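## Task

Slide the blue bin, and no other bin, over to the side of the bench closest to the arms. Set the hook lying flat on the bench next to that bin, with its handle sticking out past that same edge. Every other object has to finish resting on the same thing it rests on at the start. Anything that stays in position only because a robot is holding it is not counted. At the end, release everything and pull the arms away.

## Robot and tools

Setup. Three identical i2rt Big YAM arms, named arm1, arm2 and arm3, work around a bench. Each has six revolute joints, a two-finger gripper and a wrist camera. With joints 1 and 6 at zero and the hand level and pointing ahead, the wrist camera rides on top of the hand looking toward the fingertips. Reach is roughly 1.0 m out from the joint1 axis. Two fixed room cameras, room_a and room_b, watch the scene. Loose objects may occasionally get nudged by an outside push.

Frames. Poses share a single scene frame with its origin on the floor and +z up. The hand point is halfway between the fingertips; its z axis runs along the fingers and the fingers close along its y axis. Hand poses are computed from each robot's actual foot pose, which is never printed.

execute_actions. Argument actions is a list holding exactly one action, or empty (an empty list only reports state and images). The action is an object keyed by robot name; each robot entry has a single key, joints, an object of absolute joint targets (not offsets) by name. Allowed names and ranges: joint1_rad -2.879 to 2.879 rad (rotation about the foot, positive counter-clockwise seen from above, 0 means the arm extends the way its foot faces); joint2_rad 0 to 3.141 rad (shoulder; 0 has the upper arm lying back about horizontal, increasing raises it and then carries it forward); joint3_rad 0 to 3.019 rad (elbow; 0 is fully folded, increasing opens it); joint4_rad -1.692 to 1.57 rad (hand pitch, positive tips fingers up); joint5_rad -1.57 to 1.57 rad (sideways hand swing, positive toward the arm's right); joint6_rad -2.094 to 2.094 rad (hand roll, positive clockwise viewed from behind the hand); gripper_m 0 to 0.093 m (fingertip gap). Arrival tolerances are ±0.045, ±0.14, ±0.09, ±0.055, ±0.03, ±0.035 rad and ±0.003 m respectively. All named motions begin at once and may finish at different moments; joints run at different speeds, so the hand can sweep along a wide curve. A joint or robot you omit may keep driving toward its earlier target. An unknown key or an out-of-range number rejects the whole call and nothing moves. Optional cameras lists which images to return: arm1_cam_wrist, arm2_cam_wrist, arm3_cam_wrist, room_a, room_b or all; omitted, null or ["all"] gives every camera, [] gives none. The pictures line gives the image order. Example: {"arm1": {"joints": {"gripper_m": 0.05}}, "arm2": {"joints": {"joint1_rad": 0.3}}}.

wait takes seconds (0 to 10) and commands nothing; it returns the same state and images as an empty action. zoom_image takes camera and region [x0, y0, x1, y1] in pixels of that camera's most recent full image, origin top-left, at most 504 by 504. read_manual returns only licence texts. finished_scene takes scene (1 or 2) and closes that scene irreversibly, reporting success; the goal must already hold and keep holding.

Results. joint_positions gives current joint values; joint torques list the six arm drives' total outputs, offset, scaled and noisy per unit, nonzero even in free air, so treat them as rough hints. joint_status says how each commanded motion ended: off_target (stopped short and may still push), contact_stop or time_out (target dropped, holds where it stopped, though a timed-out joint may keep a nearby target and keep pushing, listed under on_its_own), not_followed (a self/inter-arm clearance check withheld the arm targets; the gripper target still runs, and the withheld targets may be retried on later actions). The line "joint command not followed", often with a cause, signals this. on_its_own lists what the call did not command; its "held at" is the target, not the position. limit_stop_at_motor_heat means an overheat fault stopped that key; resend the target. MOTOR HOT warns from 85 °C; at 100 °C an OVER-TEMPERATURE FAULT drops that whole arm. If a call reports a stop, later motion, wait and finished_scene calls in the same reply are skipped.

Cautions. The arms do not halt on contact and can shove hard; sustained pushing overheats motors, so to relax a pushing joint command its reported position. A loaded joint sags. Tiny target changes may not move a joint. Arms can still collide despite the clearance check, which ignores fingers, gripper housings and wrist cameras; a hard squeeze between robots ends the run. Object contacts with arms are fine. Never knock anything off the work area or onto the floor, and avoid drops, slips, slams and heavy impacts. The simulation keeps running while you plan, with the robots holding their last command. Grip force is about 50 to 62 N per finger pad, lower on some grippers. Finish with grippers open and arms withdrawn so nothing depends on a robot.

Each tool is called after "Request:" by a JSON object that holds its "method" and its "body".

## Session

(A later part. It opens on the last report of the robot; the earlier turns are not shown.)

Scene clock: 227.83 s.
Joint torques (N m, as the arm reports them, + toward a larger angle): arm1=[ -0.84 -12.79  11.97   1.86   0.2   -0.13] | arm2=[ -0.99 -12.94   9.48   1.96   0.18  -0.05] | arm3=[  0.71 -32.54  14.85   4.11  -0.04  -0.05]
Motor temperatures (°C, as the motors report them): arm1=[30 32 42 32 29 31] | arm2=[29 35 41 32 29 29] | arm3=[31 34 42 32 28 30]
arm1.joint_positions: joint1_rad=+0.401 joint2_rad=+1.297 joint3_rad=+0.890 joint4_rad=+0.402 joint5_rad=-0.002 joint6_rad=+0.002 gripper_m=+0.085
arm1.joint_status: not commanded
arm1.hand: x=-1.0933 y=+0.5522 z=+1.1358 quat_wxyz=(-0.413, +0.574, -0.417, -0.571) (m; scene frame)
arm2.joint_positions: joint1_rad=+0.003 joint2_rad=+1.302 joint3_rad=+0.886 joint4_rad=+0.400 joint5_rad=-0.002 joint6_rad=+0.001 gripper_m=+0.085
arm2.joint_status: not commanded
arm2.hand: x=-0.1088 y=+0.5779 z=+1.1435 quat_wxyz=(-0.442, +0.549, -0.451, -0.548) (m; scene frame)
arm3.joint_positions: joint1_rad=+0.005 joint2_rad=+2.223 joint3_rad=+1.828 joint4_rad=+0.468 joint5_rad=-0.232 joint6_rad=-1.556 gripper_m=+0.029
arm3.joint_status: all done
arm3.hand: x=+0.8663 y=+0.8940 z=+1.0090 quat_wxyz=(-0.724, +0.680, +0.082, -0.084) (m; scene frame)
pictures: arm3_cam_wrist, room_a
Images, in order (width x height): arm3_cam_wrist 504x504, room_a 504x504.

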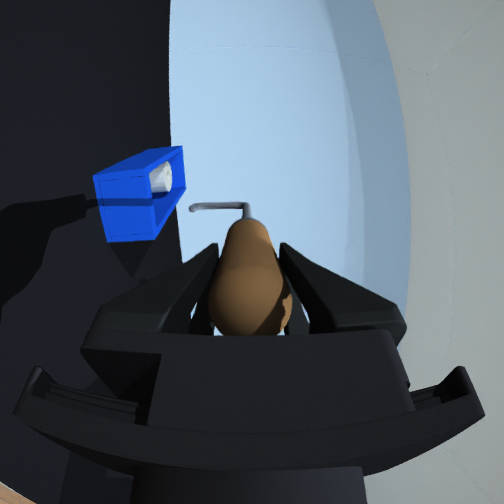

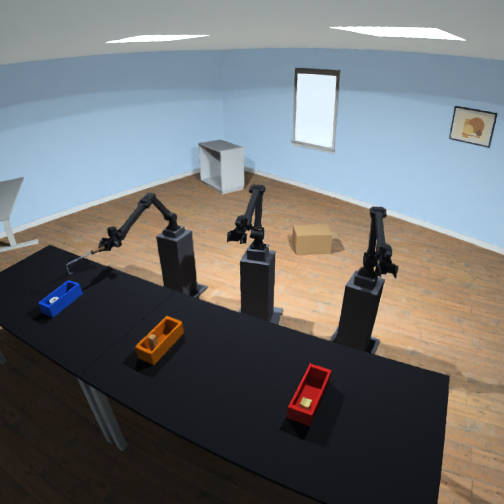

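Request:
{"method": "execute_actions", "body": {"actions": [{"arm3":{"joints":{"joint2_rad":2.2,"joint3_rad":2.22,"joint4_rad":0.36}}}], "cameras": []}}

Request:
{"method": "execute_actions", "body": {"actions": [{"arm3":{"joints":{"joint2_rad":2.38}}}], "cameras": ["arm3_cam_wrist","room_a"]}}

Request:
{"method": "zoom_image", "body": {"camera": "room_a", "region": [0, 220, 160, 340]}}

Scene clock: 235.47 s.
Joint torques (N m, as the arm reports them, + toward a larger angle): arm1=[ -0.25 -13.04  12.11   1.96   0.2   -0.17] | arm2=[ -0.84 -12.86   9.49   2.     0.18  -0.05] | arm3=[  0.51 -31.86  16.6    3.18  -0.01  -0.06]
Motor temperatures (°C, as the motors report them): arm1=[30 32 42 32 29 31] | arm2=[29 35 41 32 29 29] | arm3=[31 35 43 32 28 30]
arm1.joint_positions: joint1_rad=+0.401 joint2_rad=+1.297 joint3_rad=+0.890 joint4_rad=+0.402 joint5_rad=-0.002 joint6_rad=+0.002 gripper_m=+0.085
arm1.joint_status: not commanded
arm1.hand: x=-1.0933 y=+0.5522 z=+1.1358 quat_wxyz=(-0.413, +0.574, -0.417, -0.571) (m; scene frame)
arm2.joint_positions: joint1_rad=+0.003 joint2_rad=+1.302 joint3_rad=+0.886 joint4_rad=+0.400 joint5_rad=-0.002 joint6_rad=+0.001 gripper_m=+0.085
arm2.joint_status: not commanded
arm2.hand: x=-0.1088 y=+0.5779 z=+1.1435 quat_wxyz=(-0.442, +0.549, -0.451, -0.548) (m; scene frame)
arm3.joint_positions: joint1_rad=+0.005 joint2_rad=+2.254 joint3_rad=+2.131 joint4_rad=+0.329 joint5_rad=-0.232 joint6_rad=-1.555 gripper_m=+0.029
arm3.joint_status: all done
arm3.hand: x=+0.8657 y=+0.9250 z=+1.1320 quat_wxyz=(-0.768, +0.630, +0.087, -0.079) (m; scene frame)
pictures: none
No camera images: the call's "cameras" was empty. Leave "cameras" out to get every camera's image.

Scene clock: 237.00 s.
Joint torques (N m, as the arm reports them, + toward a larger angle): arm1=[  0.19 -13.21  12.19   1.74   0.19  -0.16] | arm2=[ -0.89 -12.98   9.53   1.95   0.18  -0.06] | arm3=[  0.72 -35.84  14.9    3.82  -0.04  -0.06]
Motor temperatures (°C, as the motors report them): arm1=[30 32 42 32 29 31] | arm2=[29 35 41 32 29 29] | arm3=[31 35 43 32 28 30]
arm1.joint_positions: joint1_rad=+0.401 joint2_rad=+1.297 joint3_rad=+0.890 joint4_rad=+0.402 joint5_rad=-0.002 joint6_rad=+0.002 gripper_m=+0.085
arm1.joint_status: not commanded
arm1.hand: x=-1.0933 y=+0.5522 z=+1.1358 quat_wxyz=(-0.413, +0.574, -0.417, -0.571) (m; scene frame)
arm2.joint_positions: joint1_rad=+0.003 joint2_rad=+1.302 joint3_rad=+0.886 joint4_rad=+0.400 joint5_rad=-0.002 joint6_rad=+0.001 gripper_m=+0.085
arm2.joint_status: not commanded
arm2.hand: x=-0.1088 y=+0.5779 z=+1.1435 quat_wxyz=(-0.442, +0.549, -0.451, -0.548) (m; scene frame)
arm3.joint_positions: joint1_rad=+0.005 joint2_rad=+2.453 joint3_rad=+2.150 joint4_rad=+0.317 joint5_rad=-0.232 joint6_rad=-1.554 gripper_m=+0.029
arm3.joint_status: all done
arm3.hand: x=+0.8663 y=+0.9579 z=+0.9553 quat_wxyz=(-0.703, +0.701, +0.079, -0.087) (m; scene frame)
pictures: arm3_cam_wrist, room_a
Images, in order (width x height): arm3_cam_wrist 504x504, room_a 504x504.

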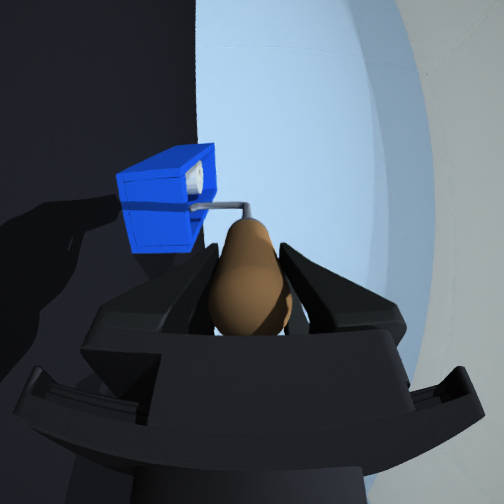

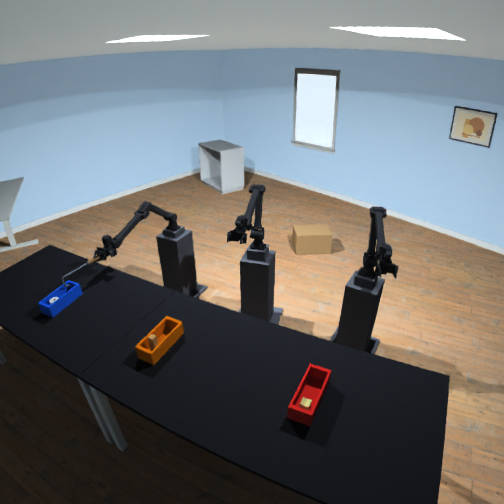

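Region (0, 220, 160, 340) of room_a's 504x504 image, scaled by 3.150, with more detail than that image has; it fills the top 378 rows of this view, and the rest is white.

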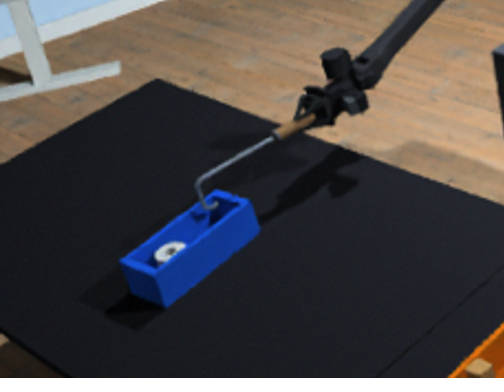

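Request:
{"method": "execute_actions", "body": {"actions": [{"arm3":{"joints":{"joint4_rad":0.23}}}], "cameras": ["arm3_cam_wrist"]}}

Scene clock: 240.87 s.
Joint torques (N m, as the arm reports them, + toward a larger angle): arm1=[  0.12 -13.59  12.29   1.96   0.22  -0.17] | arm2=[ -0.82 -12.89   9.54   2.01   0.17  -0.04] | arm3=[  0.68 -35.09  15.09   3.    -0.08  -0.07]
Motor temperatures (°C, as the motors report them): arm1=[30 32 42 32 29 31] | arm2=[29 35 41 32 29 29] | arm3=[31 35 44 32 28 30]
arm1.joint_positions: joint1_rad=+0.401 joint2_rad=+1.297 joint3_rad=+0.890 joint4_rad=+0.402 joint5_rad=-0.002 joint6_rad=+0.002 gripper_m=+0.085
arm1.joint_status: not commanded
arm1.hand: x=-1.0933 y=+0.5522 z=+1.1358 quat_wxyz=(-0.413, +0.574, -0.417, -0.571) (m; scene frame)
arm2.joint_positions: joint1_rad=+0.003 joint2_rad=+1.302 joint3_rad=+0.886 joint4_rad=+0.400 joint5_rad=-0.002 joint6_rad=+0.001 gripper_m=+0.085
arm2.joint_status: not commanded
arm2.hand: x=-0.1088 y=+0.5779 z=+1.1435 quat_wxyz=(-0.442, +0.549, -0.451, -0.548) (m; scene frame)
arm3.joint_positions: joint1_rad=+0.005 joint2_rad=+2.452 joint3_rad=+2.150 joint4_rad=+0.203 joint5_rad=-0.232 joint6_rad=-1.554 gripper_m=+0.029
arm3.joint_status: all done
arm3.hand: x=+0.8665 y=+0.9565 z=+0.9290 quat_wxyz=(-0.663, +0.740, +0.074, -0.091) (m; scene frame)
pictures: arm3_cam_wrist
Images, in order (width x height): arm3_cam_wrist 504x504.

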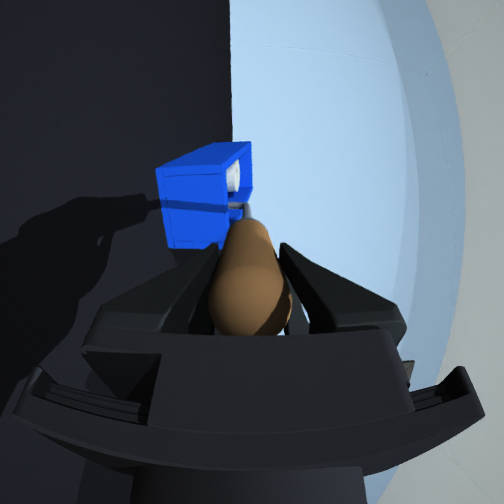

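Request:
{"method": "execute_actions", "body": {"actions": [{"arm3":{"joints":{"joint2_rad":2.31,"joint3_rad":2.02,"joint4_rad":0.30}}}], "cameras": []}}

Request:
{"method": "execute_actions", "body": {"actions": [{"arm3":{"joints":{"joint2_rad":2.22,"joint3_rad":1.84,"joint4_rad":0.385}}}], "cameras": ["arm3_cam_wrist"]}}

Request:
{"method": "execute_actions", "body": {"actions": [{"arm3":{"joints":{"joint2_rad":2.14,"joint3_rad":1.685,"joint4_rad":0.455}}}], "cameras": []}}

Request:
{"method": "execute_actions", "body": {"actions": [{"arm3":{"joints":{"joint2_rad":2.065,"joint3_rad":1.535,"joint4_rad":0.52}}}], "cameras": ["arm3_cam_wrist"]}}

Scene clock: 252.57 s.
Joint torques (N m, as the arm reports them, + toward a larger angle): arm1=[ -0.41 -12.87  12.05   1.74   0.24  -0.15] | arm2=[ -0.89 -13.03   9.52   1.97   0.18  -0.05] | arm3=[  0.81 -33.21  10.02   3.8   -0.06  -0.07]
Motor temperatures (°C, as the motors report them): arm1=[30 32 42 32 29 31] | arm2=[29 35 41 32 29 29] | arm3=[31 36 44 32 28 30]
arm1.joint_positions: joint1_rad=+0.401 joint2_rad=+1.297 joint3_rad=+0.890 joint4_rad=+0.402 joint5_rad=-0.002 joint6_rad=+0.002 gripper_m=+0.085
arm1.joint_status: not commanded
arm1.hand: x=-1.0933 y=+0.5522 z=+1.1358 quat_wxyz=(-0.413, +0.574, -0.417, -0.571) (m; scene frame)
arm2.joint_positions: joint1_rad=+0.003 joint2_rad=+1.302 joint3_rad=+0.886 joint4_rad=+0.400 joint5_rad=-0.002 joint6_rad=+0.001 gripper_m=+0.085
arm2.joint_status: not commanded
arm2.hand: x=-0.1088 y=+0.5779 z=+1.1435 quat_wxyz=(-0.442, +0.549, -0.451, -0.548) (m; scene frame)
arm3.joint_positions: joint1_rad=+0.005 joint2_rad=+2.373 joint3_rad=+2.005 joint4_rad=+0.257 joint5_rad=-0.232 joint6_rad=-1.554 gripper_m=+0.029
arm3.joint_status: all done
arm3.hand: x=+0.8665 y=+0.9319 z=+0.9280 quat_wxyz=(-0.658, +0.744, +0.073, -0.092) (m; scene frame)
pictures: none
No camera images: the call's "cameras" was empty. Leave "cameras" out to get every camera's image.

Scene clock: 253.47 s.
Joint torques (N m, as the arm reports them, + toward a larger angle): arm1=[ -0.1  -12.78  12.13   1.87   0.22  -0.14] | arm2=[ -1.03 -12.81   9.51   1.98   0.18  -0.06] | arm3=[  0.51 -32.23   9.44   3.9   -0.05  -0.07]
Motor temperatures (°C, as the motors report them): arm1=[30 32 42 32 29 31] | arm2=[29 35 41 32 29 29] | arm3=[31 36 44 32 28 30]
arm1.joint_positions: joint1_rad=+0.401 joint2_rad=+1.297 joint3_rad=+0.890 joint4_rad=+0.402 joint5_rad=-0.002 joint6_rad=+0.002 gripper_m=+0.085
arm1.joint_status: not commanded
arm1.hand: x=-1.0933 y=+0.5522 z=+1.1358 quat_wxyz=(-0.413, +0.574, -0.417, -0.571) (m; scene frame)
arm2.joint_positions: joint1_rad=+0.003 joint2_rad=+1.302 joint3_rad=+0.886 joint4_rad=+0.400 joint5_rad=-0.002 joint6_rad=+0.001 gripper_m=+0.085
arm2.joint_status: not commanded
arm2.hand: x=-0.1088 y=+0.5779 z=+1.1435 quat_wxyz=(-0.442, +0.549, -0.451, -0.548) (m; scene frame)
arm3.joint_positions: joint1_rad=+0.005 joint2_rad=+2.286 joint3_rad=+1.828 joint4_rad=+0.341 joint5_rad=-0.233 joint6_rad=-1.554 gripper_m=+0.029
arm3.joint_status: all done
arm3.hand: x=+0.8665 y=+0.8981 z=+0.9231 quat_wxyz=(-0.656, +0.746, +0.073, -0.092) (m; scene frame)
pictures: arm3_cam_wrist
Images, in order (width x height): arm3_cam_wrist 504x504.

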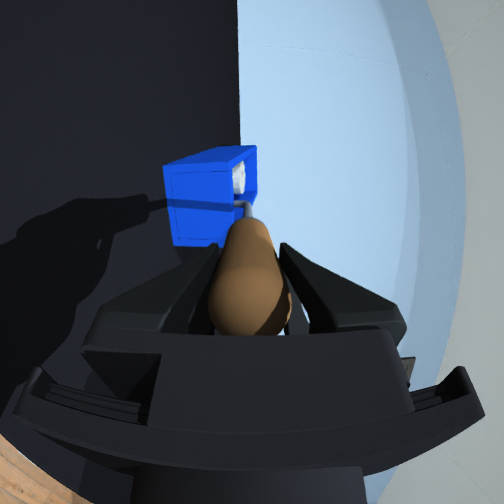

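Scene clock: 254.27 s.
Joint torques (N m, as the arm reports them, + toward a larger angle): arm1=[ -0.24 -13.    12.16   1.8    0.23  -0.16] | arm2=[ -0.97 -12.93   9.52   1.98   0.18  -0.06] | arm3=[  0.85 -30.75   9.16   3.99  -0.06  -0.07]
Motor temperatures (°C, as the motors report them): arm1=[30 32 42 32 29 31] | arm2=[29 35 41 32 29 29] | arm3=[31 36 44 32 28 30]
arm1.joint_positions: joint1_rad=+0.401 joint2_rad=+1.297 joint3_rad=+0.890 joint4_rad=+0.402 joint5_rad=-0.002 joint6_rad=+0.002 gripper_m=+0.085
arm1.joint_status: not commanded
arm1.hand: x=-1.0933 y=+0.5522 z=+1.1358 quat_wxyz=(-0.413, +0.574, -0.417, -0.571) (m; scene frame)
arm2.joint_positions: joint1_rad=+0.003 joint2_rad=+1.302 joint3_rad=+0.886 joint4_rad=+0.400 joint5_rad=-0.002 joint6_rad=+0.001 gripper_m=+0.085
arm2.joint_status: not commanded
arm2.hand: x=-0.1088 y=+0.5779 z=+1.1435 quat_wxyz=(-0.442, +0.549, -0.451, -0.548) (m; scene frame)
arm3.joint_positions: joint1_rad=+0.005 joint2_rad=+2.204 joint3_rad=+1.674 joint4_rad=+0.410 joint5_rad=-0.233 joint6_rad=-1.554 gripper_m=+0.029
arm3.joint_status: all done
arm3.hand: x=+0.8666 y=+0.8641 z=+0.9216 quat_wxyz=(-0.655, +0.747, +0.073, -0.092) (m; scene frame)
pictures: none
No camera images: the call's "cameras" was empty. Leave "cameras" out to get every camera's image.

Scene clock: 255.07 s.
Joint torques (N m, as the arm reports them, + toward a larger angle): arm1=[ -0.54 -13.32  12.18   1.98   0.25  -0.15] | arm2=[ -1.07 -12.77   9.51   1.96   0.17  -0.05] | arm3=[  0.64 -28.95   8.75   3.93  -0.05  -0.07]
Motor temperatures (°C, as the motors report them): arm1=[30 32 42 32 29 31] | arm2=[29 35 41 32 29 29] | arm3=[31 36 44 32 28 30]
arm1.joint_positions: joint1_rad=+0.401 joint2_rad=+1.297 joint3_rad=+0.890 joint4_rad=+0.402 joint5_rad=-0.002 joint6_rad=+0.002 gripper_m=+0.085
arm1.joint_status: not commanded
arm1.hand: x=-1.0933 y=+0.5522 z=+1.1358 quat_wxyz=(-0.413, +0.574, -0.417, -0.571) (m; scene frame)
arm2.joint_positions: joint1_rad=+0.003 joint2_rad=+1.302 joint3_rad=+0.886 joint4_rad=+0.400 joint5_rad=-0.002 joint6_rad=+0.001 gripper_m=+0.085
arm2.joint_status: not commanded
arm2.hand: x=-0.1088 y=+0.5779 z=+1.1435 quat_wxyz=(-0.442, +0.549, -0.451, -0.548) (m; scene frame)
arm3.joint_positions: joint1_rad=+0.005 joint2_rad=+2.125 joint3_rad=+1.524 joint4_rad=+0.475 joint5_rad=-0.233 joint6_rad=-1.554 gripper_m=+0.029
arm3.joint_status: all done
arm3.hand: x=+0.8667 y=+0.8276 z=+0.9190 quat_wxyz=(-0.652, +0.749, +0.073, -0.092) (m; scene frame)
pictures: arm3_cam_wrist
Images, in order (width x height): arm3_cam_wrist 504x504.

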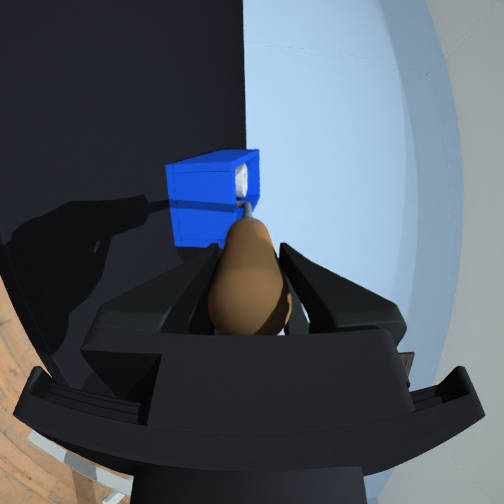

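Working. Larger steps, slightly higher.

Request:
{"method": "execute_actions", "body": {"actions": [{"arm3":{"joints":{"joint2_rad":1.91,"joint3_rad":1.275,"joint4_rad":0.645}}}], "cameras": []}}

Request:
{"method": "execute_actions", "body": {"actions": [{"arm3":{"joints":{"joint2_rad":1.78,"joint3_rad":1.045,"joint4_rad":0.735}}}], "cameras": ["arm3_cam_wrist"]}}

Request:
{"method": "execute_actions", "body": {"actions": [{"arm3":{"joints":{"joint2_rad":1.65,"joint3_rad":0.835,"joint4_rad":0.805}}}], "cameras": []}}

Request:
{"method": "execute_actions", "body": {"actions": [{"arm3":{"joints":{"joint2_rad":1.535,"joint3_rad":0.665,"joint4_rad":0.85}}}], "cameras": ["arm3_cam_wrist","room_a","room_b"]}}

Scene clock: 262.30 s.
Joint torques (N m, as the arm reports them, + toward a larger angle): arm1=[ -0.55 -13.44  12.16   1.97   0.23  -0.11] | arm2=[ -0.87 -12.87   9.51   1.97   0.18  -0.05] | arm3=[  0.68 -25.1    8.39   3.98  -0.07  -0.07]
Motor temperatures (°C, as the motors report them): arm1=[30 32 42 32 29 31] | arm2=[29 35 41 32 29 29] | arm3=[31 36 42 32 28 30]
arm1.joint_positions: joint1_rad=+0.401 joint2_rad=+1.297 joint3_rad=+0.890 joint4_rad=+0.402 joint5_rad=-0.002 joint6_rad=+0.002 gripper_m=+0.085
arm1.joint_status: not commanded
arm1.hand: x=-1.0933 y=+0.5522 z=+1.1358 quat_wxyz=(-0.413, +0.574, -0.417, -0.571) (m; scene frame)
arm2.joint_positions: joint1_rad=+0.003 joint2_rad=+1.302 joint3_rad=+0.886 joint4_rad=+0.400 joint5_rad=-0.002 joint6_rad=+0.001 gripper_m=+0.085
arm2.joint_status: not commanded
arm2.hand: x=-0.1088 y=+0.5779 z=+1.1435 quat_wxyz=(-0.442, +0.549, -0.451, -0.548) (m; scene frame)
arm3.joint_positions: joint1_rad=+0.005 joint2_rad=+1.961 joint3_rad=+1.263 joint4_rad=+0.597 joint5_rad=-0.233 joint6_rad=-1.554 gripper_m=+0.029
arm3.joint_status: all done
arm3.hand: x=+0.8669 y=+0.7560 z=+0.9342 quat_wxyz=(-0.662, +0.740, +0.074, -0.091) (m; scene frame)
pictures: none
No camera images: the call's "cameras" was empty. Leave "cameras" out to get every camera's image.

Scene clock: 263.20 s.
Joint torques (N m, as the arm reports them, + toward a larger angle): arm1=[ -0.39 -13.35  12.22   1.89   0.22  -0.16] | arm2=[ -0.78 -12.78   9.53   1.99   0.18  -0.05] | arm3=[  0.47 -22.06   7.79   3.97  -0.05  -0.06]
Motor temperatures (°C, as the motors report them): arm1=[30 32 42 32 29 31] | arm2=[29 35 41 32 29 29] | arm3=[31 36 42 33 28 30]
arm1.joint_positions: joint1_rad=+0.401 joint2_rad=+1.297 joint3_rad=+0.890 joint4_rad=+0.402 joint5_rad=-0.002 joint6_rad=+0.002 gripper_m=+0.085
arm1.joint_status: not commanded
arm1.hand: x=-1.0933 y=+0.5522 z=+1.1358 quat_wxyz=(-0.413, +0.574, -0.417, -0.571) (m; scene frame)
arm2.joint_positions: joint1_rad=+0.003 joint2_rad=+1.302 joint3_rad=+0.886 joint4_rad=+0.400 joint5_rad=-0.002 joint6_rad=+0.001 gripper_m=+0.085
arm2.joint_status: not commanded
arm2.hand: x=-0.1088 y=+0.5779 z=+1.1435 quat_wxyz=(-0.442, +0.549, -0.451, -0.548) (m; scene frame)
arm3.joint_positions: joint1_rad=+0.005 joint2_rad=+1.827 joint3_rad=+1.033 joint4_rad=+0.687 joint5_rad=-0.233 joint6_rad=-1.554 gripper_m=+0.029
arm3.joint_status: all done
arm3.hand: x=+0.8671 y=+0.6857 z=+0.9315 quat_wxyz=(-0.660, +0.742, +0.073, -0.092) (m; scene frame)
pictures: arm3_cam_wrist
Images, in order (width x height): arm3_cam_wrist 504x504.

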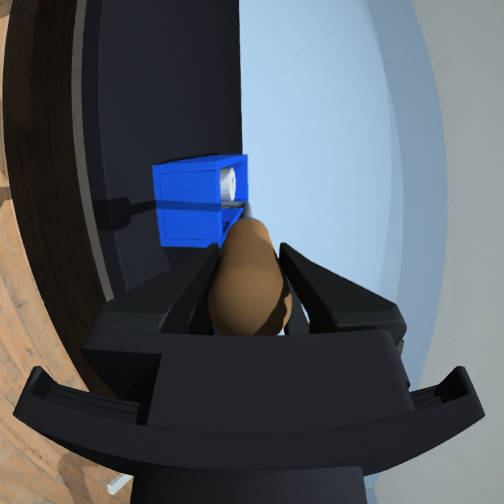

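Scene clock: 264.07 s.
Joint torques (N m, as the arm reports them, + toward a larger angle): arm1=[ -0.94 -13.95  12.08   1.9    0.21  -0.15] | arm2=[ -0.88 -12.76   9.51   1.97   0.18  -0.06] | arm3=[  0.73 -18.69   7.4    4.09  -0.06  -0.08]
Motor temperatures (°C, as the motors report them): arm1=[30 32 42 32 29 31] | arm2=[29 35 41 32 29 29] | arm3=[31 36 42 33 28 30]
arm1.joint_positions: joint1_rad=+0.401 joint2_rad=+1.297 joint3_rad=+0.890 joint4_rad=+0.402 joint5_rad=-0.002 joint6_rad=+0.002 gripper_m=+0.085
arm1.joint_status: not commanded
arm1.hand: x=-1.0933 y=+0.5522 z=+1.1358 quat_wxyz=(-0.413, +0.574, -0.417, -0.571) (m; scene frame)
arm2.joint_positions: joint1_rad=+0.003 joint2_rad=+1.302 joint3_rad=+0.886 joint4_rad=+0.400 joint5_rad=-0.002 joint6_rad=+0.001 gripper_m=+0.085
arm2.joint_status: not commanded
arm2.hand: x=-0.1088 y=+0.5779 z=+1.1435 quat_wxyz=(-0.442, +0.549, -0.451, -0.548) (m; scene frame)
arm3.joint_positions: joint1_rad=+0.005 joint2_rad=+1.691 joint3_rad=+0.822 joint4_rad=+0.755 joint5_rad=-0.233 joint6_rad=-1.554 gripper_m=+0.029
arm3.joint_status: all done
arm3.hand: x=+0.8673 y=+0.6156 z=+0.9300 quat_wxyz=(-0.657, +0.744, +0.073, -0.092) (m; scene frame)
pictures: none
No camera images: the call's "cameras" was empty. Leave "cameras" out to get every camera's image.

Scene clock: 264.87 s.
Joint torques (N m, as the arm reports them, + toward a larger angle): arm1=[  0.11 -13.56  12.15   1.99   0.26  -0.11] | arm2=[ -0.82 -12.86   9.47   1.97   0.18  -0.05] | arm3=[  0.75 -15.37   7.28   4.1   -0.09  -0.07]
Motor temperatures (°C, as the motors report them): arm1=[30 32 42 32 29 31] | arm2=[29 35 41 32 29 29] | arm3=[31 36 42 33 28 30]
arm1.joint_positions: joint1_rad=+0.401 joint2_rad=+1.297 joint3_rad=+0.890 joint4_rad=+0.402 joint5_rad=-0.002 joint6_rad=+0.002 gripper_m=+0.085
arm1.joint_status: not commanded
arm1.hand: x=-1.0933 y=+0.5522 z=+1.1358 quat_wxyz=(-0.413, +0.574, -0.417, -0.571) (m; scene frame)
arm2.joint_positions: joint1_rad=+0.003 joint2_rad=+1.302 joint3_rad=+0.886 joint4_rad=+0.400 joint5_rad=-0.002 joint6_rad=+0.001 gripper_m=+0.085
arm2.joint_status: not commanded
arm2.hand: x=-0.1088 y=+0.5779 z=+1.1435 quat_wxyz=(-0.442, +0.549, -0.451, -0.548) (m; scene frame)
arm3.joint_positions: joint1_rad=+0.005 joint2_rad=+1.570 joint3_rad=+0.651 joint4_rad=+0.800 joint5_rad=-0.233 joint6_rad=-1.554 gripper_m=+0.029
arm3.joint_status: all done
arm3.hand: x=+0.8675 y=+0.5553 z=+0.9282 quat_wxyz=(-0.656, +0.746, +0.073, -0.092) (m; scene frame)
pictures: arm3_cam_wrist, room_a, room_b
Images, in order (width x height): arm3_cam_wrist 504x504, room_a 504x504, room_b 504x504.

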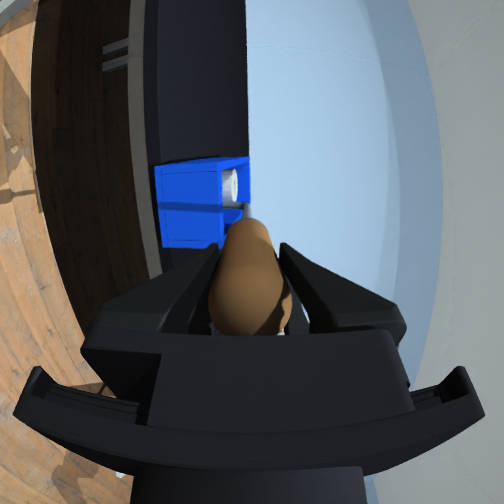

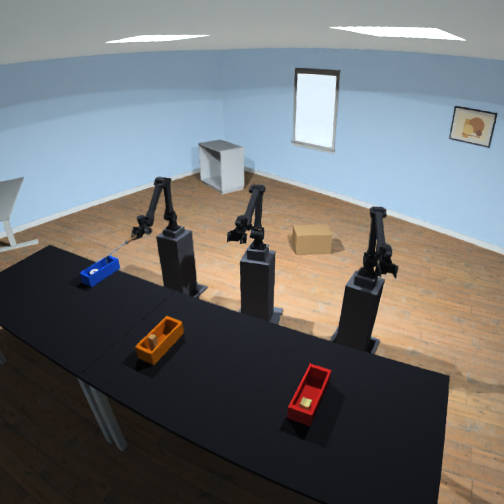

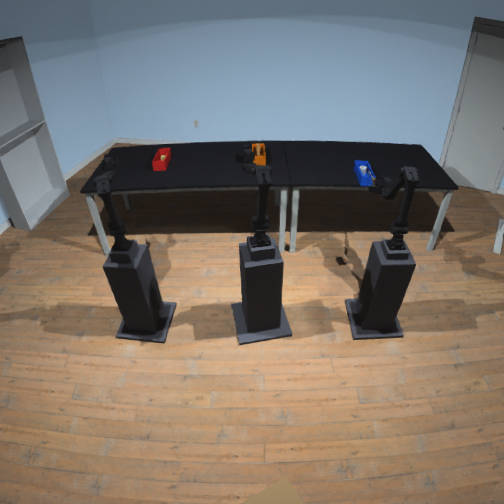

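Request:
{"method": "zoom_image", "body": {"camera": "arm3_cam_wrist", "region": [110, 130, 270, 290]}}

Region (110, 130, 270, 290) of arm3_cam_wrist's 504x504 image, scaled by 3.150, with more detail than that image has.

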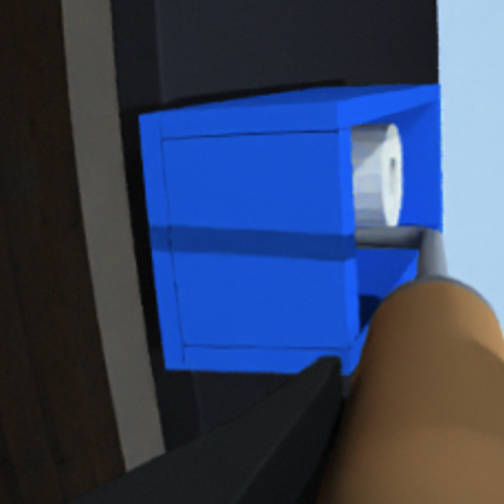

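Request:
{"method": "zoom_image", "body": {"camera": "room_b", "region": [320, 140, 440, 220]}}

Request:
{"method": "zoom_image", "body": {"camera": "room_a", "region": [50, 220, 170, 310]}}

Region (320, 140, 440, 220) of room_b's 504x504 image, scaled by 4.200, with more detail than that image has.

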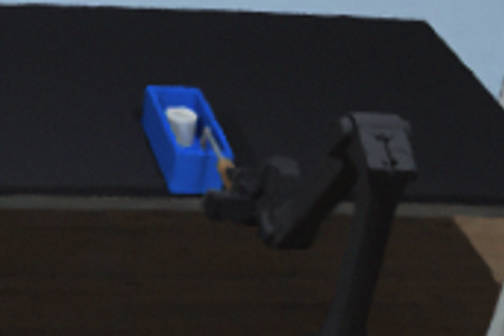

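Region (50, 220, 170, 310) of room_a's 504x504 image, scaled by 4.200, with more detail than that image has; it fills the top 378 rows of this view, and the rest is white.

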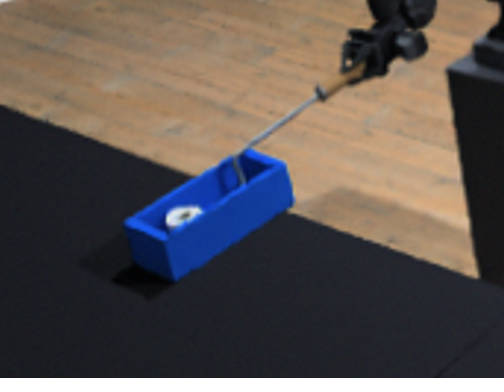

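Request:
{"method": "execute_actions", "body": {"actions": [{"arm3":{"joints":{"joint3_rad":0.98,"joint4_rad":0.8}}}], "cameras": ["arm3_cam_wrist"]}}

Request:
{"method": "execute_actions", "body": {"actions": [{"arm3":{"joints":{"joint1_rad":-0.27,"joint5_rad":-0.27,"joint2_rad":1.75,"joint3_rad":1.36}}}], "cameras": ["room_a"]}}

Request:
{"method": "execute_actions", "body": {"actions": [{"arm3":{"joints":{"joint2_rad":2.04,"joint4_rad":0.81}}}], "cameras": ["arm3_cam_wrist","room_a"]}}

Scene clock: 282.77 s.
Joint torques (N m, as the arm reports them, + toward a larger angle): arm1=[ -0.14 -12.8   11.99   1.91   0.25  -0.16] | arm2=[ -0.9  -12.82   9.5    1.97   0.19  -0.06] | arm3=[  1.05 -17.53  12.52   3.49  -0.02  -0.08]
Motor temperatures (°C, as the motors report them): arm1=[30 32 42 32 29 31] | arm2=[29 35 41 32 29 29] | arm3=[31 34 40 33 28 30]
arm1.joint_positions: joint1_rad=+0.401 joint2_rad=+1.297 joint3_rad=+0.890 joint4_rad=+0.402 joint5_rad=-0.002 joint6_rad=+0.002 gripper_m=+0.085
arm1.joint_status: not commanded
arm1.hand: x=-1.0933 y=+0.5522 z=+1.1358 quat_wxyz=(-0.413, +0.574, -0.417, -0.571) (m; scene frame)
arm2.joint_positions: joint1_rad=+0.003 joint2_rad=+1.302 joint3_rad=+0.886 joint4_rad=+0.400 joint5_rad=-0.002 joint6_rad=+0.001 gripper_m=+0.085
arm2.joint_status: not commanded
arm2.hand: x=-0.1088 y=+0.5779 z=+1.1435 quat_wxyz=(-0.442, +0.549, -0.451, -0.548) (m; scene frame)
arm3.joint_positions: joint1_rad=+0.005 joint2_rad=+1.567 joint3_rad=+0.922 joint4_rad=+0.763 joint5_rad=-0.233 joint6_rad=-1.553 gripper_m=+0.029
arm3.joint_status: all done
arm3.hand: x=+0.8667 y=+0.6287 z=+1.0584 quat_wxyz=(-0.739, +0.664, +0.083, -0.084) (m; scene frame)
pictures: arm3_cam_wrist
Images, in order (width x height): arm3_cam_wrist 504x504.

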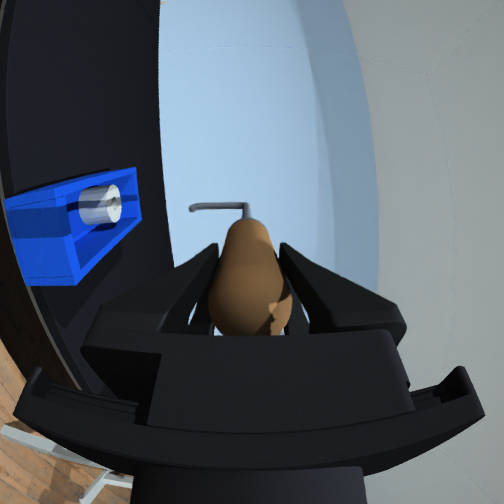

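Scene clock: 284.33 s.
Joint torques (N m, as the arm reports them, + toward a larger angle): arm1=[ -1.24 -12.98  12.03   1.74   0.23  -0.18] | arm2=[ -0.83 -12.87   9.53   1.99   0.17  -0.05] | arm3=[  1.17 -23.84  15.19   3.28   0.05  -0.07]
Motor temperatures (°C, as the motors report them): arm1=[30 32 42 32 29 31] | arm2=[29 35 41 32 29 29] | arm3=[31 34 41 33 28 30]
arm1.joint_positions: joint1_rad=+0.401 joint2_rad=+1.297 joint3_rad=+0.890 joint4_rad=+0.402 joint5_rad=-0.002 joint6_rad=+0.002 gripper_m=+0.085
arm1.joint_status: not commanded
arm1.hand: x=-1.0933 y=+0.5522 z=+1.1358 quat_wxyz=(-0.413, +0.574, -0.417, -0.571) (m; scene frame)
arm2.joint_positions: joint1_rad=+0.003 joint2_rad=+1.302 joint3_rad=+0.886 joint4_rad=+0.400 joint5_rad=-0.002 joint6_rad=+0.001 gripper_m=+0.085
arm2.joint_status: not commanded
arm2.hand: x=-0.1088 y=+0.5779 z=+1.1435 quat_wxyz=(-0.442, +0.549, -0.451, -0.548) (m; scene frame)
arm3.joint_positions: joint1_rad=-0.274 joint2_rad=+1.800 joint3_rad=+1.275 joint4_rad=+0.763 joint5_rad=-0.271 joint6_rad=-1.553 gripper_m=+0.029
arm3.joint_status: all done
arm3.hand: x=+1.0648 y=+0.7181 z=+1.0987 quat_wxyz=(-0.780, +0.625, +0.017, +0.019) (m; scene frame)
pictures: room_a
Images, in order (width x height): room_a 504x504.

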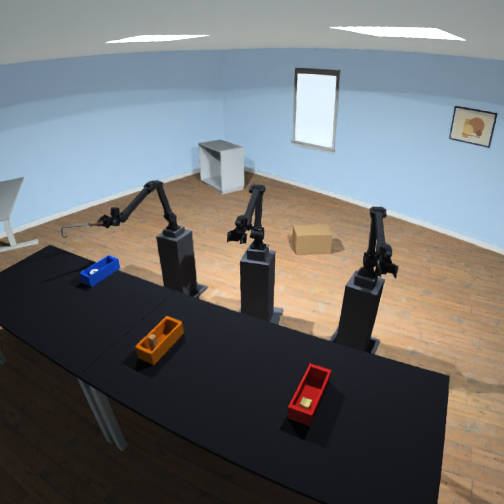

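Scene clock: 285.77 s.
Joint torques (N m, as the arm reports them, + toward a larger angle): arm1=[ -1.26 -12.89  12.06   1.95   0.19  -0.13] | arm2=[ -0.94 -12.81   9.51   2.     0.18  -0.06] | arm3=[  1.99 -27.27  11.65   3.16   0.02  -0.06]
Motor temperatures (°C, as the motors report them): arm1=[30 32 42 32 29 31] | arm2=[29 35 41 32 29 29] | arm3=[31 34 41 33 28 30]
arm1.joint_positions: joint1_rad=+0.401 joint2_rad=+1.297 joint3_rad=+0.890 joint4_rad=+0.402 joint5_rad=-0.002 joint6_rad=+0.002 gripper_m=+0.085
arm1.joint_status: not commanded
arm1.hand: x=-1.0933 y=+0.5522 z=+1.1358 quat_wxyz=(-0.413, +0.574, -0.417, -0.571) (m; scene frame)
arm2.joint_positions: joint1_rad=+0.003 joint2_rad=+1.302 joint3_rad=+0.886 joint4_rad=+0.400 joint5_rad=-0.002 joint6_rad=+0.001 gripper_m=+0.085
arm2.joint_status: not commanded
arm2.hand: x=-0.1088 y=+0.5779 z=+1.1435 quat_wxyz=(-0.442, +0.549, -0.451, -0.548) (m; scene frame)
arm3.joint_positions: joint1_rad=-0.274 joint2_rad=+2.100 joint3_rad=+1.303 joint4_rad=+0.783 joint5_rad=-0.271 joint6_rad=-1.555 gripper_m=+0.029
arm3.joint_status: all done
arm3.hand: x=+1.0767 y=+0.7554 z=+0.8967 quat_wxyz=(-0.699, +0.715, -0.007, -0.003) (m; scene frame)
pictures: arm3_cam_wrist, room_a
Images, in order (width x height): arm3_cam_wrist 504x504, room_a 504x504.

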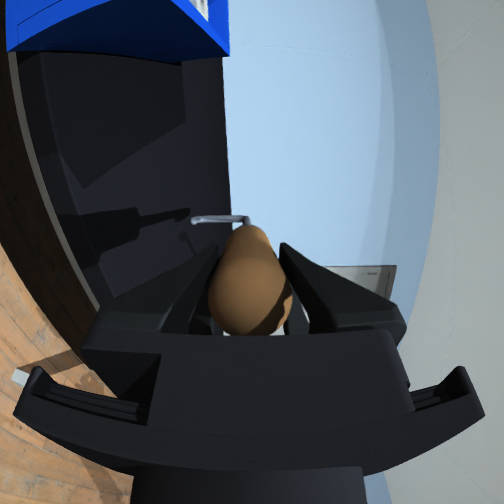

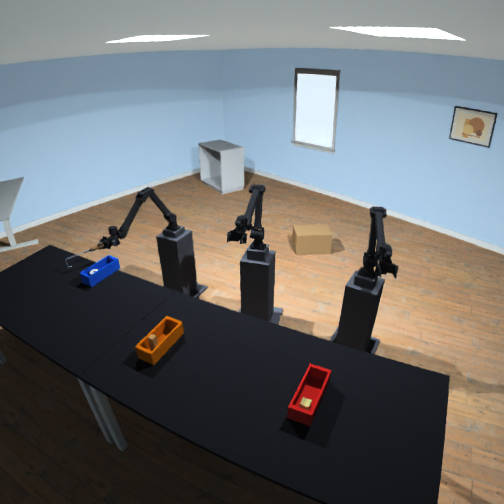

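Request:
{"method": "execute_actions", "body": {"actions": [{"arm3":{"joints":{"joint6_rad":0}}}], "cameras": []}}

Request:
{"method": "execute_actions", "body": {"actions": [{"arm3":{"joints":{"joint2_rad":2.30,"joint3_rad":1.38,"joint4_rad":0.995}}}], "cameras": ["arm3_cam_wrist"]}}

Scene clock: 292.40 s.
Joint torques (N m, as the arm reports them, + toward a larger angle): arm1=[ -0.6  -13.07  12.13   1.84   0.2   -0.14] | arm2=[ -0.82 -12.9    9.54   1.99   0.17  -0.05] | arm3=[  1.9  -24.86  11.75   3.07  -0.15   0.07]
Motor temperatures (°C, as the motors report them): arm1=[30 32 42 32 29 31] | arm2=[29 35 41 32 29 29] | arm3=[31 34 41 33 28 30]
arm1.joint_positions: joint1_rad=+0.401 joint2_rad=+1.297 joint3_rad=+0.890 joint4_rad=+0.402 joint5_rad=-0.002 joint6_rad=+0.002 gripper_m=+0.085
arm1.joint_status: not commanded
arm1.hand: x=-1.0933 y=+0.5522 z=+1.1358 quat_wxyz=(-0.413, +0.574, -0.417, -0.571) (m; scene frame)
arm2.joint_positions: joint1_rad=+0.003 joint2_rad=+1.302 joint3_rad=+0.886 joint4_rad=+0.400 joint5_rad=-0.002 joint6_rad=+0.001 gripper_m=+0.085
arm2.joint_status: not commanded
arm2.hand: x=-0.1088 y=+0.5779 z=+1.1435 quat_wxyz=(-0.442, +0.549, -0.451, -0.548) (m; scene frame)
arm3.joint_positions: joint1_rad=-0.274 joint2_rad=+2.077 joint3_rad=+1.303 joint4_rad=+0.785 joint5_rad=-0.266 joint6_rad=-0.009 gripper_m=+0.029
arm3.joint_status: all done
arm3.hand: x=+1.0772 y=+0.7550 z=+0.9144 quat_wxyz=(-0.507, +0.501, -0.498, -0.494) (m; scene frame)
pictures: none
No camera images: the call's "cameras" was empty. Leave "cameras" out to get every camera's image.

Scene clock: 293.60 s.
Joint torques (N m, as the arm reports them, + toward a larger angle): arm1=[ -0.99 -13.5   12.16   1.86   0.25  -0.11] | arm2=[ -0.93 -12.9    9.52   2.01   0.18  -0.05] | arm3=[  1.65 -25.18   8.95   2.15  -0.01   0.01]
Motor temperatures (°C, as the motors report them): arm1=[30 32 42 32 29 31] | arm2=[29 35 41 32 29 29] | arm3=[31 35 41 33 28 30]
arm1.joint_positions: joint1_rad=+0.401 joint2_rad=+1.297 joint3_rad=+0.890 joint4_rad=+0.402 joint5_rad=-0.002 joint6_rad=+0.002 gripper_m=+0.085
arm1.joint_status: not commanded
arm1.hand: x=-1.0933 y=+0.5522 z=+1.1358 quat_wxyz=(-0.413, +0.574, -0.417, -0.571) (m; scene frame)
arm2.joint_positions: joint1_rad=+0.003 joint2_rad=+1.302 joint3_rad=+0.886 joint4_rad=+0.400 joint5_rad=-0.002 joint6_rad=+0.001 gripper_m=+0.085
arm2.joint_status: not commanded
arm2.hand: x=-0.1088 y=+0.5779 z=+1.1435 quat_wxyz=(-0.442, +0.549, -0.451, -0.548) (m; scene frame)
arm3.joint_positions: joint1_rad=-0.274 joint2_rad=+2.324 joint3_rad=+1.340 joint4_rad=+0.988 joint5_rad=-0.270 joint6_rad=-0.001 gripper_m=+0.029
arm3.joint_status: all done
arm3.hand: x=+1.0782 y=+0.7580 z=+0.7937 quat_wxyz=(-0.502, +0.501, -0.501, -0.496) (m; scene frame)
pictures: arm3_cam_wrist
Images, in order (width x height): arm3_cam_wrist 504x504.

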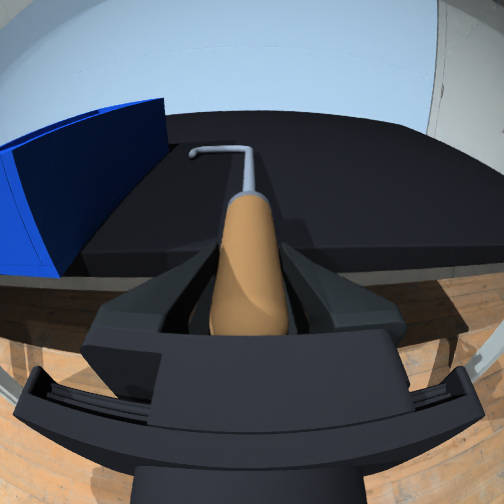

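Request:
{"method": "execute_actions", "body": {"actions": [{"arm3":{"joints":{"gripper_m":0.085}}}], "cameras": []}}

Request:
{"method": "execute_actions", "body": {"actions": [{"arm3":{"joints":{"joint2_rad":2.05,"joint3_rad":0.88,"joint4_rad":1.2}}}], "cameras": []}}

Request:
{"method": "execute_actions", "body": {"actions": [{"arm3":{"joints":{"joint1_rad":0.065,"joint5_rad":0.062,"gripper_m":0.07}}}], "cameras": []}}

Request:
{"method": "execute_actions", "body": {"actions": [{"arm3":{"joints":{"joint2_rad":2.15,"joint3_rad":1.2,"joint4_rad":1.03}}}], "cameras": ["arm3_cam_wrist"]}}

Scene clock: 303.27 s.
Joint torques (N m, as the arm reports them, + toward a larger angle): arm1=[ -0.11 -12.56  12.07   1.81   0.22  -0.11] | arm2=[ -0.9  -12.93   9.53   1.98   0.18  -0.05] | arm3=[  1.67 -24.27   9.15   2.21   0.     0.01]
Motor temperatures (°C, as the motors report them): arm1=[30 32 42 32 29 31] | arm2=[29 35 41 32 29 29] | arm3=[31 35 41 32 28 30]
arm1.joint_positions: joint1_rad=+0.401 joint2_rad=+1.297 joint3_rad=+0.890 joint4_rad=+0.402 joint5_rad=-0.002 joint6_rad=+0.002 gripper_m=+0.085
arm1.joint_status: not commanded
arm1.hand: x=-1.0933 y=+0.5522 z=+1.1358 quat_wxyz=(-0.413, +0.574, -0.417, -0.571) (m; scene frame)
arm2.joint_positions: joint1_rad=+0.003 joint2_rad=+1.302 joint3_rad=+0.886 joint4_rad=+0.400 joint5_rad=-0.002 joint6_rad=+0.001 gripper_m=+0.085
arm2.joint_status: not commanded
arm2.hand: x=-0.1088 y=+0.5779 z=+1.1435 quat_wxyz=(-0.442, +0.549, -0.451, -0.548) (m; scene frame)
arm3.joint_positions: joint1_rad=-0.274 joint2_rad=+2.323 joint3_rad=+1.340 joint4_rad=+0.988 joint5_rad=-0.270 joint6_rad=-0.001 gripper_m=+0.085
arm3.joint_status: all done
arm3.hand: x=+1.0782 y=+0.7581 z=+0.7943 quat_wxyz=(-0.503, +0.501, -0.500, -0.496) (m; scene frame)
pictures: none
No camera images: the call's "cameras" was empty. Leave "cameras" out to get every camera's image.

Scene clock: 304.53 s.
Joint torques (N m, as the arm reports them, + toward a larger angle): arm1=[ -1.02 -12.33  12.2    1.94   0.26  -0.11] | arm2=[ -0.85 -12.8    9.52   1.98   0.18  -0.06] | arm3=[  1.77 -18.61   4.46   2.38  -0.02   0.03]
Motor temperatures (°C, as the motors report them): arm1=[30 32 42 32 29 31] | arm2=[29 35 41 32 29 29] | arm3=[31 35 41 32 28 30]
arm1.joint_positions: joint1_rad=+0.401 joint2_rad=+1.297 joint3_rad=+0.890 joint4_rad=+0.402 joint5_rad=-0.002 joint6_rad=+0.002 gripper_m=+0.085
arm1.joint_status: not commanded
arm1.hand: x=-1.0933 y=+0.5522 z=+1.1358 quat_wxyz=(-0.413, +0.574, -0.417, -0.571) (m; scene frame)
arm2.joint_positions: joint1_rad=+0.003 joint2_rad=+1.302 joint3_rad=+0.886 joint4_rad=+0.400 joint5_rad=-0.002 joint6_rad=+0.001 gripper_m=+0.085
arm2.joint_status: not commanded
arm2.hand: x=-0.1088 y=+0.5779 z=+1.1435 quat_wxyz=(-0.442, +0.549, -0.451, -0.548) (m; scene frame)
arm3.joint_positions: joint1_rad=-0.274 joint2_rad=+2.065 joint3_rad=+0.877 joint4_rad=+1.193 joint5_rad=-0.270 joint6_rad=-0.001 gripper_m=+0.085
arm3.joint_status: all done
arm3.hand: x=+1.0404 y=+0.6255 z=+0.8293 quat_wxyz=(-0.502, +0.501, -0.501, -0.496) (m; scene frame)
pictures: none
No camera images: the call's "cameras" was empty. Leave "cameras" out to get every camera's image.

Scene clock: 305.70 s.
Joint torques (N m, as the arm reports them, + toward a larger angle): arm1=[ -0.35 -12.65  12.04   1.88   0.23  -0.13] | arm2=[ -0.89 -12.91   9.5    1.97   0.18  -0.06] | arm3=[  0.71 -18.69   4.46   2.35   0.04   0.  ]
Motor temperatures (°C, as the motors report them): arm1=[30 32 42 32 29 31] | arm2=[29 35 41 32 29 29] | arm3=[31 35 40 32 28 30]
arm1.joint_positions: joint1_rad=+0.401 joint2_rad=+1.297 joint3_rad=+0.890 joint4_rad=+0.402 joint5_rad=-0.002 joint6_rad=+0.002 gripper_m=+0.085
arm1.joint_status: not commanded
arm1.hand: x=-1.0933 y=+0.5522 z=+1.1358 quat_wxyz=(-0.413, +0.574, -0.417, -0.571) (m; scene frame)
arm2.joint_positions: joint1_rad=+0.003 joint2_rad=+1.302 joint3_rad=+0.886 joint4_rad=+0.400 joint5_rad=-0.002 joint6_rad=+0.001 gripper_m=+0.085
arm2.joint_status: not commanded
arm2.hand: x=-0.1088 y=+0.5779 z=+1.1435 quat_wxyz=(-0.442, +0.549, -0.451, -0.548) (m; scene frame)
arm3.joint_positions: joint1_rad=+0.078 joint2_rad=+2.065 joint3_rad=+0.877 joint4_rad=+1.193 joint5_rad=+0.059 joint6_rad=-0.001 gripper_m=+0.070
arm3.joint_status: all done
arm3.hand: x=+0.8704 y=+0.6423 z=+0.8285 quat_wxyz=(-0.496, +0.506, -0.496, -0.502) (m; scene frame)
pictures: none
No camera images: the call's "cameras" was empty. Leave "cameras" out to get every camera's image.

Scene clock: 306.73 s.
Joint torques (N m, as the arm reports them, + toward a larger angle): arm1=[ -0.29 -13.26  12.02   1.87   0.22  -0.13] | arm2=[ -0.9  -12.93   9.54   1.99   0.18  -0.06] | arm3=[  0.19 -21.96   8.02   2.02   0.04   0.02]
Motor temperatures (°C, as the motors report them): arm1=[30 32 42 32 29 31] | arm2=[29 35 41 32 29 29] | arm3=[31 35 40 32 28 30]
arm1.joint_positions: joint1_rad=+0.401 joint2_rad=+1.297 joint3_rad=+0.890 joint4_rad=+0.402 joint5_rad=-0.002 joint6_rad=+0.002 gripper_m=+0.085
arm1.joint_status: not commanded
arm1.hand: x=-1.0933 y=+0.5522 z=+1.1358 quat_wxyz=(-0.413, +0.574, -0.417, -0.571) (m; scene frame)
arm2.joint_positions: joint1_rad=+0.003 joint2_rad=+1.302 joint3_rad=+0.886 joint4_rad=+0.400 joint5_rad=-0.002 joint6_rad=+0.001 gripper_m=+0.085
arm2.joint_status: not commanded
arm2.hand: x=-0.1088 y=+0.5779 z=+1.1435 quat_wxyz=(-0.442, +0.549, -0.451, -0.548) (m; scene frame)
arm3.joint_positions: joint1_rad=+0.078 joint2_rad=+2.164 joint3_rad=+1.170 joint4_rad=+1.033 joint5_rad=+0.059 joint6_rad=-0.001 gripper_m=+0.070
arm3.joint_status: all done
arm3.hand: x=+0.8633 y=+0.7361 z=+0.8455 quat_wxyz=(-0.504, +0.497, -0.487, -0.511) (m; scene frame)
pictures: arm3_cam_wrist
Images, in order (width x height): arm3_cam_wrist 504x504.

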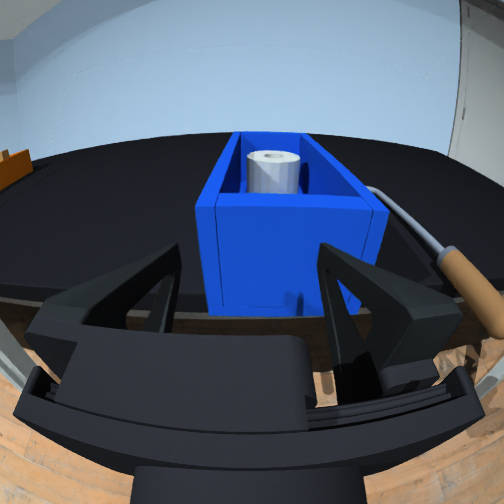

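Request:
{"method": "execute_actions", "body": {"actions": [{"arm3":{"joints":{"joint1_rad":0.03,"joint5_rad":0.02}}}], "cameras": []}}

Request:
{"method": "execute_actions", "body": {"actions": [{"arm3":{"joints":{"joint2_rad":2.24,"joint3_rad":1.39,"joint4_rad":0.92}}}], "cameras": ["arm3_cam_wrist"]}}

Request:
{"method": "execute_actions", "body": {"actions": [{"arm3":{"joints":{"joint2_rad":2.05,"joint3_rad":0.95,"joint4_rad":1.1}}}], "cameras": ["arm3_cam_wrist","room_a"]}}

Scene clock: 312.20 s.
Joint torques (N m, as the arm reports them, + toward a larger angle): arm1=[ -0.96 -12.65  12.02   1.85   0.21  -0.18] | arm2=[ -0.84 -12.66   9.52   2.02   0.18  -0.07] | arm3=[  1.4  -21.86   8.12   1.85  -0.09   0.02]
Motor temperatures (°C, as the motors report them): arm1=[30 32 42 32 29 31] | arm2=[29 35 41 32 29 29] | arm3=[31 35 40 32 28 30]
arm1.joint_positions: joint1_rad=+0.401 joint2_rad=+1.297 joint3_rad=+0.890 joint4_rad=+0.402 joint5_rad=-0.002 joint6_rad=+0.002 gripper_m=+0.085
arm1.joint_status: not commanded
arm1.hand: x=-1.0933 y=+0.5522 z=+1.1358 quat_wxyz=(-0.413, +0.574, -0.417, -0.571) (m; scene frame)
arm2.joint_positions: joint1_rad=+0.003 joint2_rad=+1.302 joint3_rad=+0.886 joint4_rad=+0.400 joint5_rad=-0.002 joint6_rad=+0.001 gripper_m=+0.085
arm2.joint_status: not commanded
arm2.hand: x=-0.1088 y=+0.5779 z=+1.1435 quat_wxyz=(-0.442, +0.549, -0.451, -0.548) (m; scene frame)
arm3.joint_positions: joint1_rad=+0.035 joint2_rad=+2.164 joint3_rad=+1.170 joint4_rad=+1.033 joint5_rad=+0.022 joint6_rad=-0.001 gripper_m=+0.070
arm3.joint_status: all done
arm3.hand: x=+0.8886 y=+0.7375 z=+0.8456 quat_wxyz=(-0.506, +0.496, -0.488, -0.509) (m; scene frame)
pictures: none
No camera images: the call's "cameras" was empty. Leave "cameras" out to get every camera's image.

Scene clock: 313.10 s.
Joint torques (N m, as the arm reports them, + toward a larger angle): arm1=[ -0.68 -12.64  12.06   1.9    0.2   -0.18] | arm2=[ -0.9  -12.83   9.51   1.98   0.18  -0.06] | arm3=[  0.89 -23.95  10.21   1.89  -0.09   0.02]
Motor temperatures (°C, as the motors report them): arm1=[30 32 43 32 29 31] | arm2=[29 35 41 32 29 29] | arm3=[31 35 40 32 28 30]
arm1.joint_positions: joint1_rad=+0.401 joint2_rad=+1.297 joint3_rad=+0.890 joint4_rad=+0.402 joint5_rad=-0.002 joint6_rad=+0.002 gripper_m=+0.085
arm1.joint_status: not commanded
arm1.hand: x=-1.0933 y=+0.5522 z=+1.1358 quat_wxyz=(-0.413, +0.574, -0.417, -0.571) (m; scene frame)
arm2.joint_positions: joint1_rad=+0.003 joint2_rad=+1.302 joint3_rad=+0.886 joint4_rad=+0.400 joint5_rad=-0.002 joint6_rad=+0.001 gripper_m=+0.085
arm2.joint_status: not commanded
arm2.hand: x=-0.1088 y=+0.5779 z=+1.1435 quat_wxyz=(-0.442, +0.549, -0.451, -0.548) (m; scene frame)
arm3.joint_positions: joint1_rad=+0.035 joint2_rad=+2.254 joint3_rad=+1.341 joint4_rad=+0.924 joint5_rad=+0.022 joint6_rad=-0.001 gripper_m=+0.070
arm3.joint_status: all done
arm3.hand: x=+0.8871 y=+0.7865 z=+0.8309 quat_wxyz=(-0.499, +0.503, -0.495, -0.502) (m; scene frame)
pictures: arm3_cam_wrist
Images, in order (width x height): arm3_cam_wrist 504x504.

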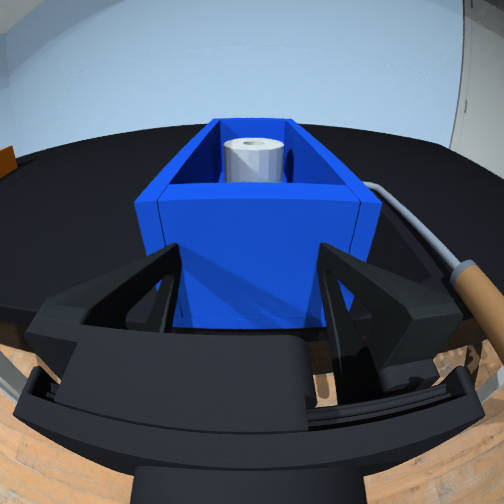

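Scene clock: 314.33 s.
Joint torques (N m, as the arm reports them, + toward a larger angle): arm1=[ -0.69 -13.34  11.88   1.96   0.22  -0.17] | arm2=[ -0.88 -12.99   9.48   1.98   0.18  -0.06] | arm3=[  1.04 -19.15   4.92   2.31  -0.09   0.03]
Motor temperatures (°C, as the motors report them): arm1=[30 32 43 32 29 31] | arm2=[29 35 41 32 29 29] | arm3=[31 35 40 32 28 30]
arm1.joint_positions: joint1_rad=+0.401 joint2_rad=+1.297 joint3_rad=+0.890 joint4_rad=+0.402 joint5_rad=-0.002 joint6_rad=+0.002 gripper_m=+0.085
arm1.joint_status: not commanded
arm1.hand: x=-1.0933 y=+0.5522 z=+1.1358 quat_wxyz=(-0.413, +0.574, -0.417, -0.571) (m; scene frame)
arm2.joint_positions: joint1_rad=+0.003 joint2_rad=+1.302 joint3_rad=+0.886 joint4_rad=+0.400 joint5_rad=-0.002 joint6_rad=+0.001 gripper_m=+0.085
arm2.joint_status: not commanded
arm2.hand: x=-0.1088 y=+0.5779 z=+1.1435 quat_wxyz=(-0.442, +0.549, -0.451, -0.548) (m; scene frame)
arm3.joint_positions: joint1_rad=+0.035 joint2_rad=+2.066 joint3_rad=+0.947 joint4_rad=+1.091 joint5_rad=+0.022 joint6_rad=-0.001 gripper_m=+0.070
arm3.joint_status: all done
arm3.hand: x=+0.8910 y=+0.6677 z=+0.8312 quat_wxyz=(-0.490, +0.513, -0.505, -0.492) (m; scene frame)
pictures: arm3_cam_wrist, room_a
Images, in order (width x height): arm3_cam_wrist 504x504, room_a 504x504.

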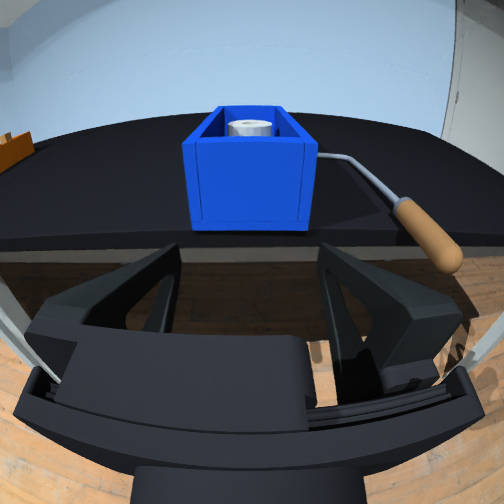

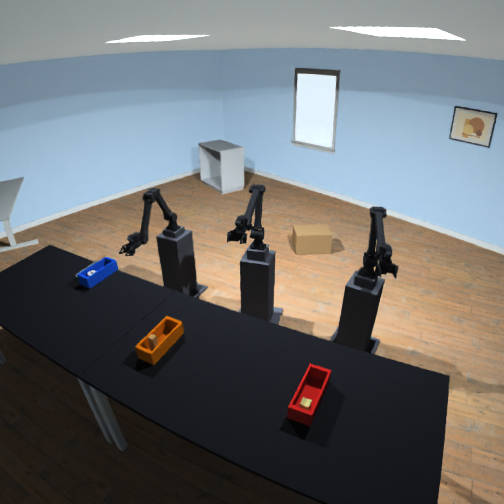

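The bin now looks flush with the edge.

Request:
{"method": "finished_scene", "body": {"scene": 2}}

The scene is finished: the task was done.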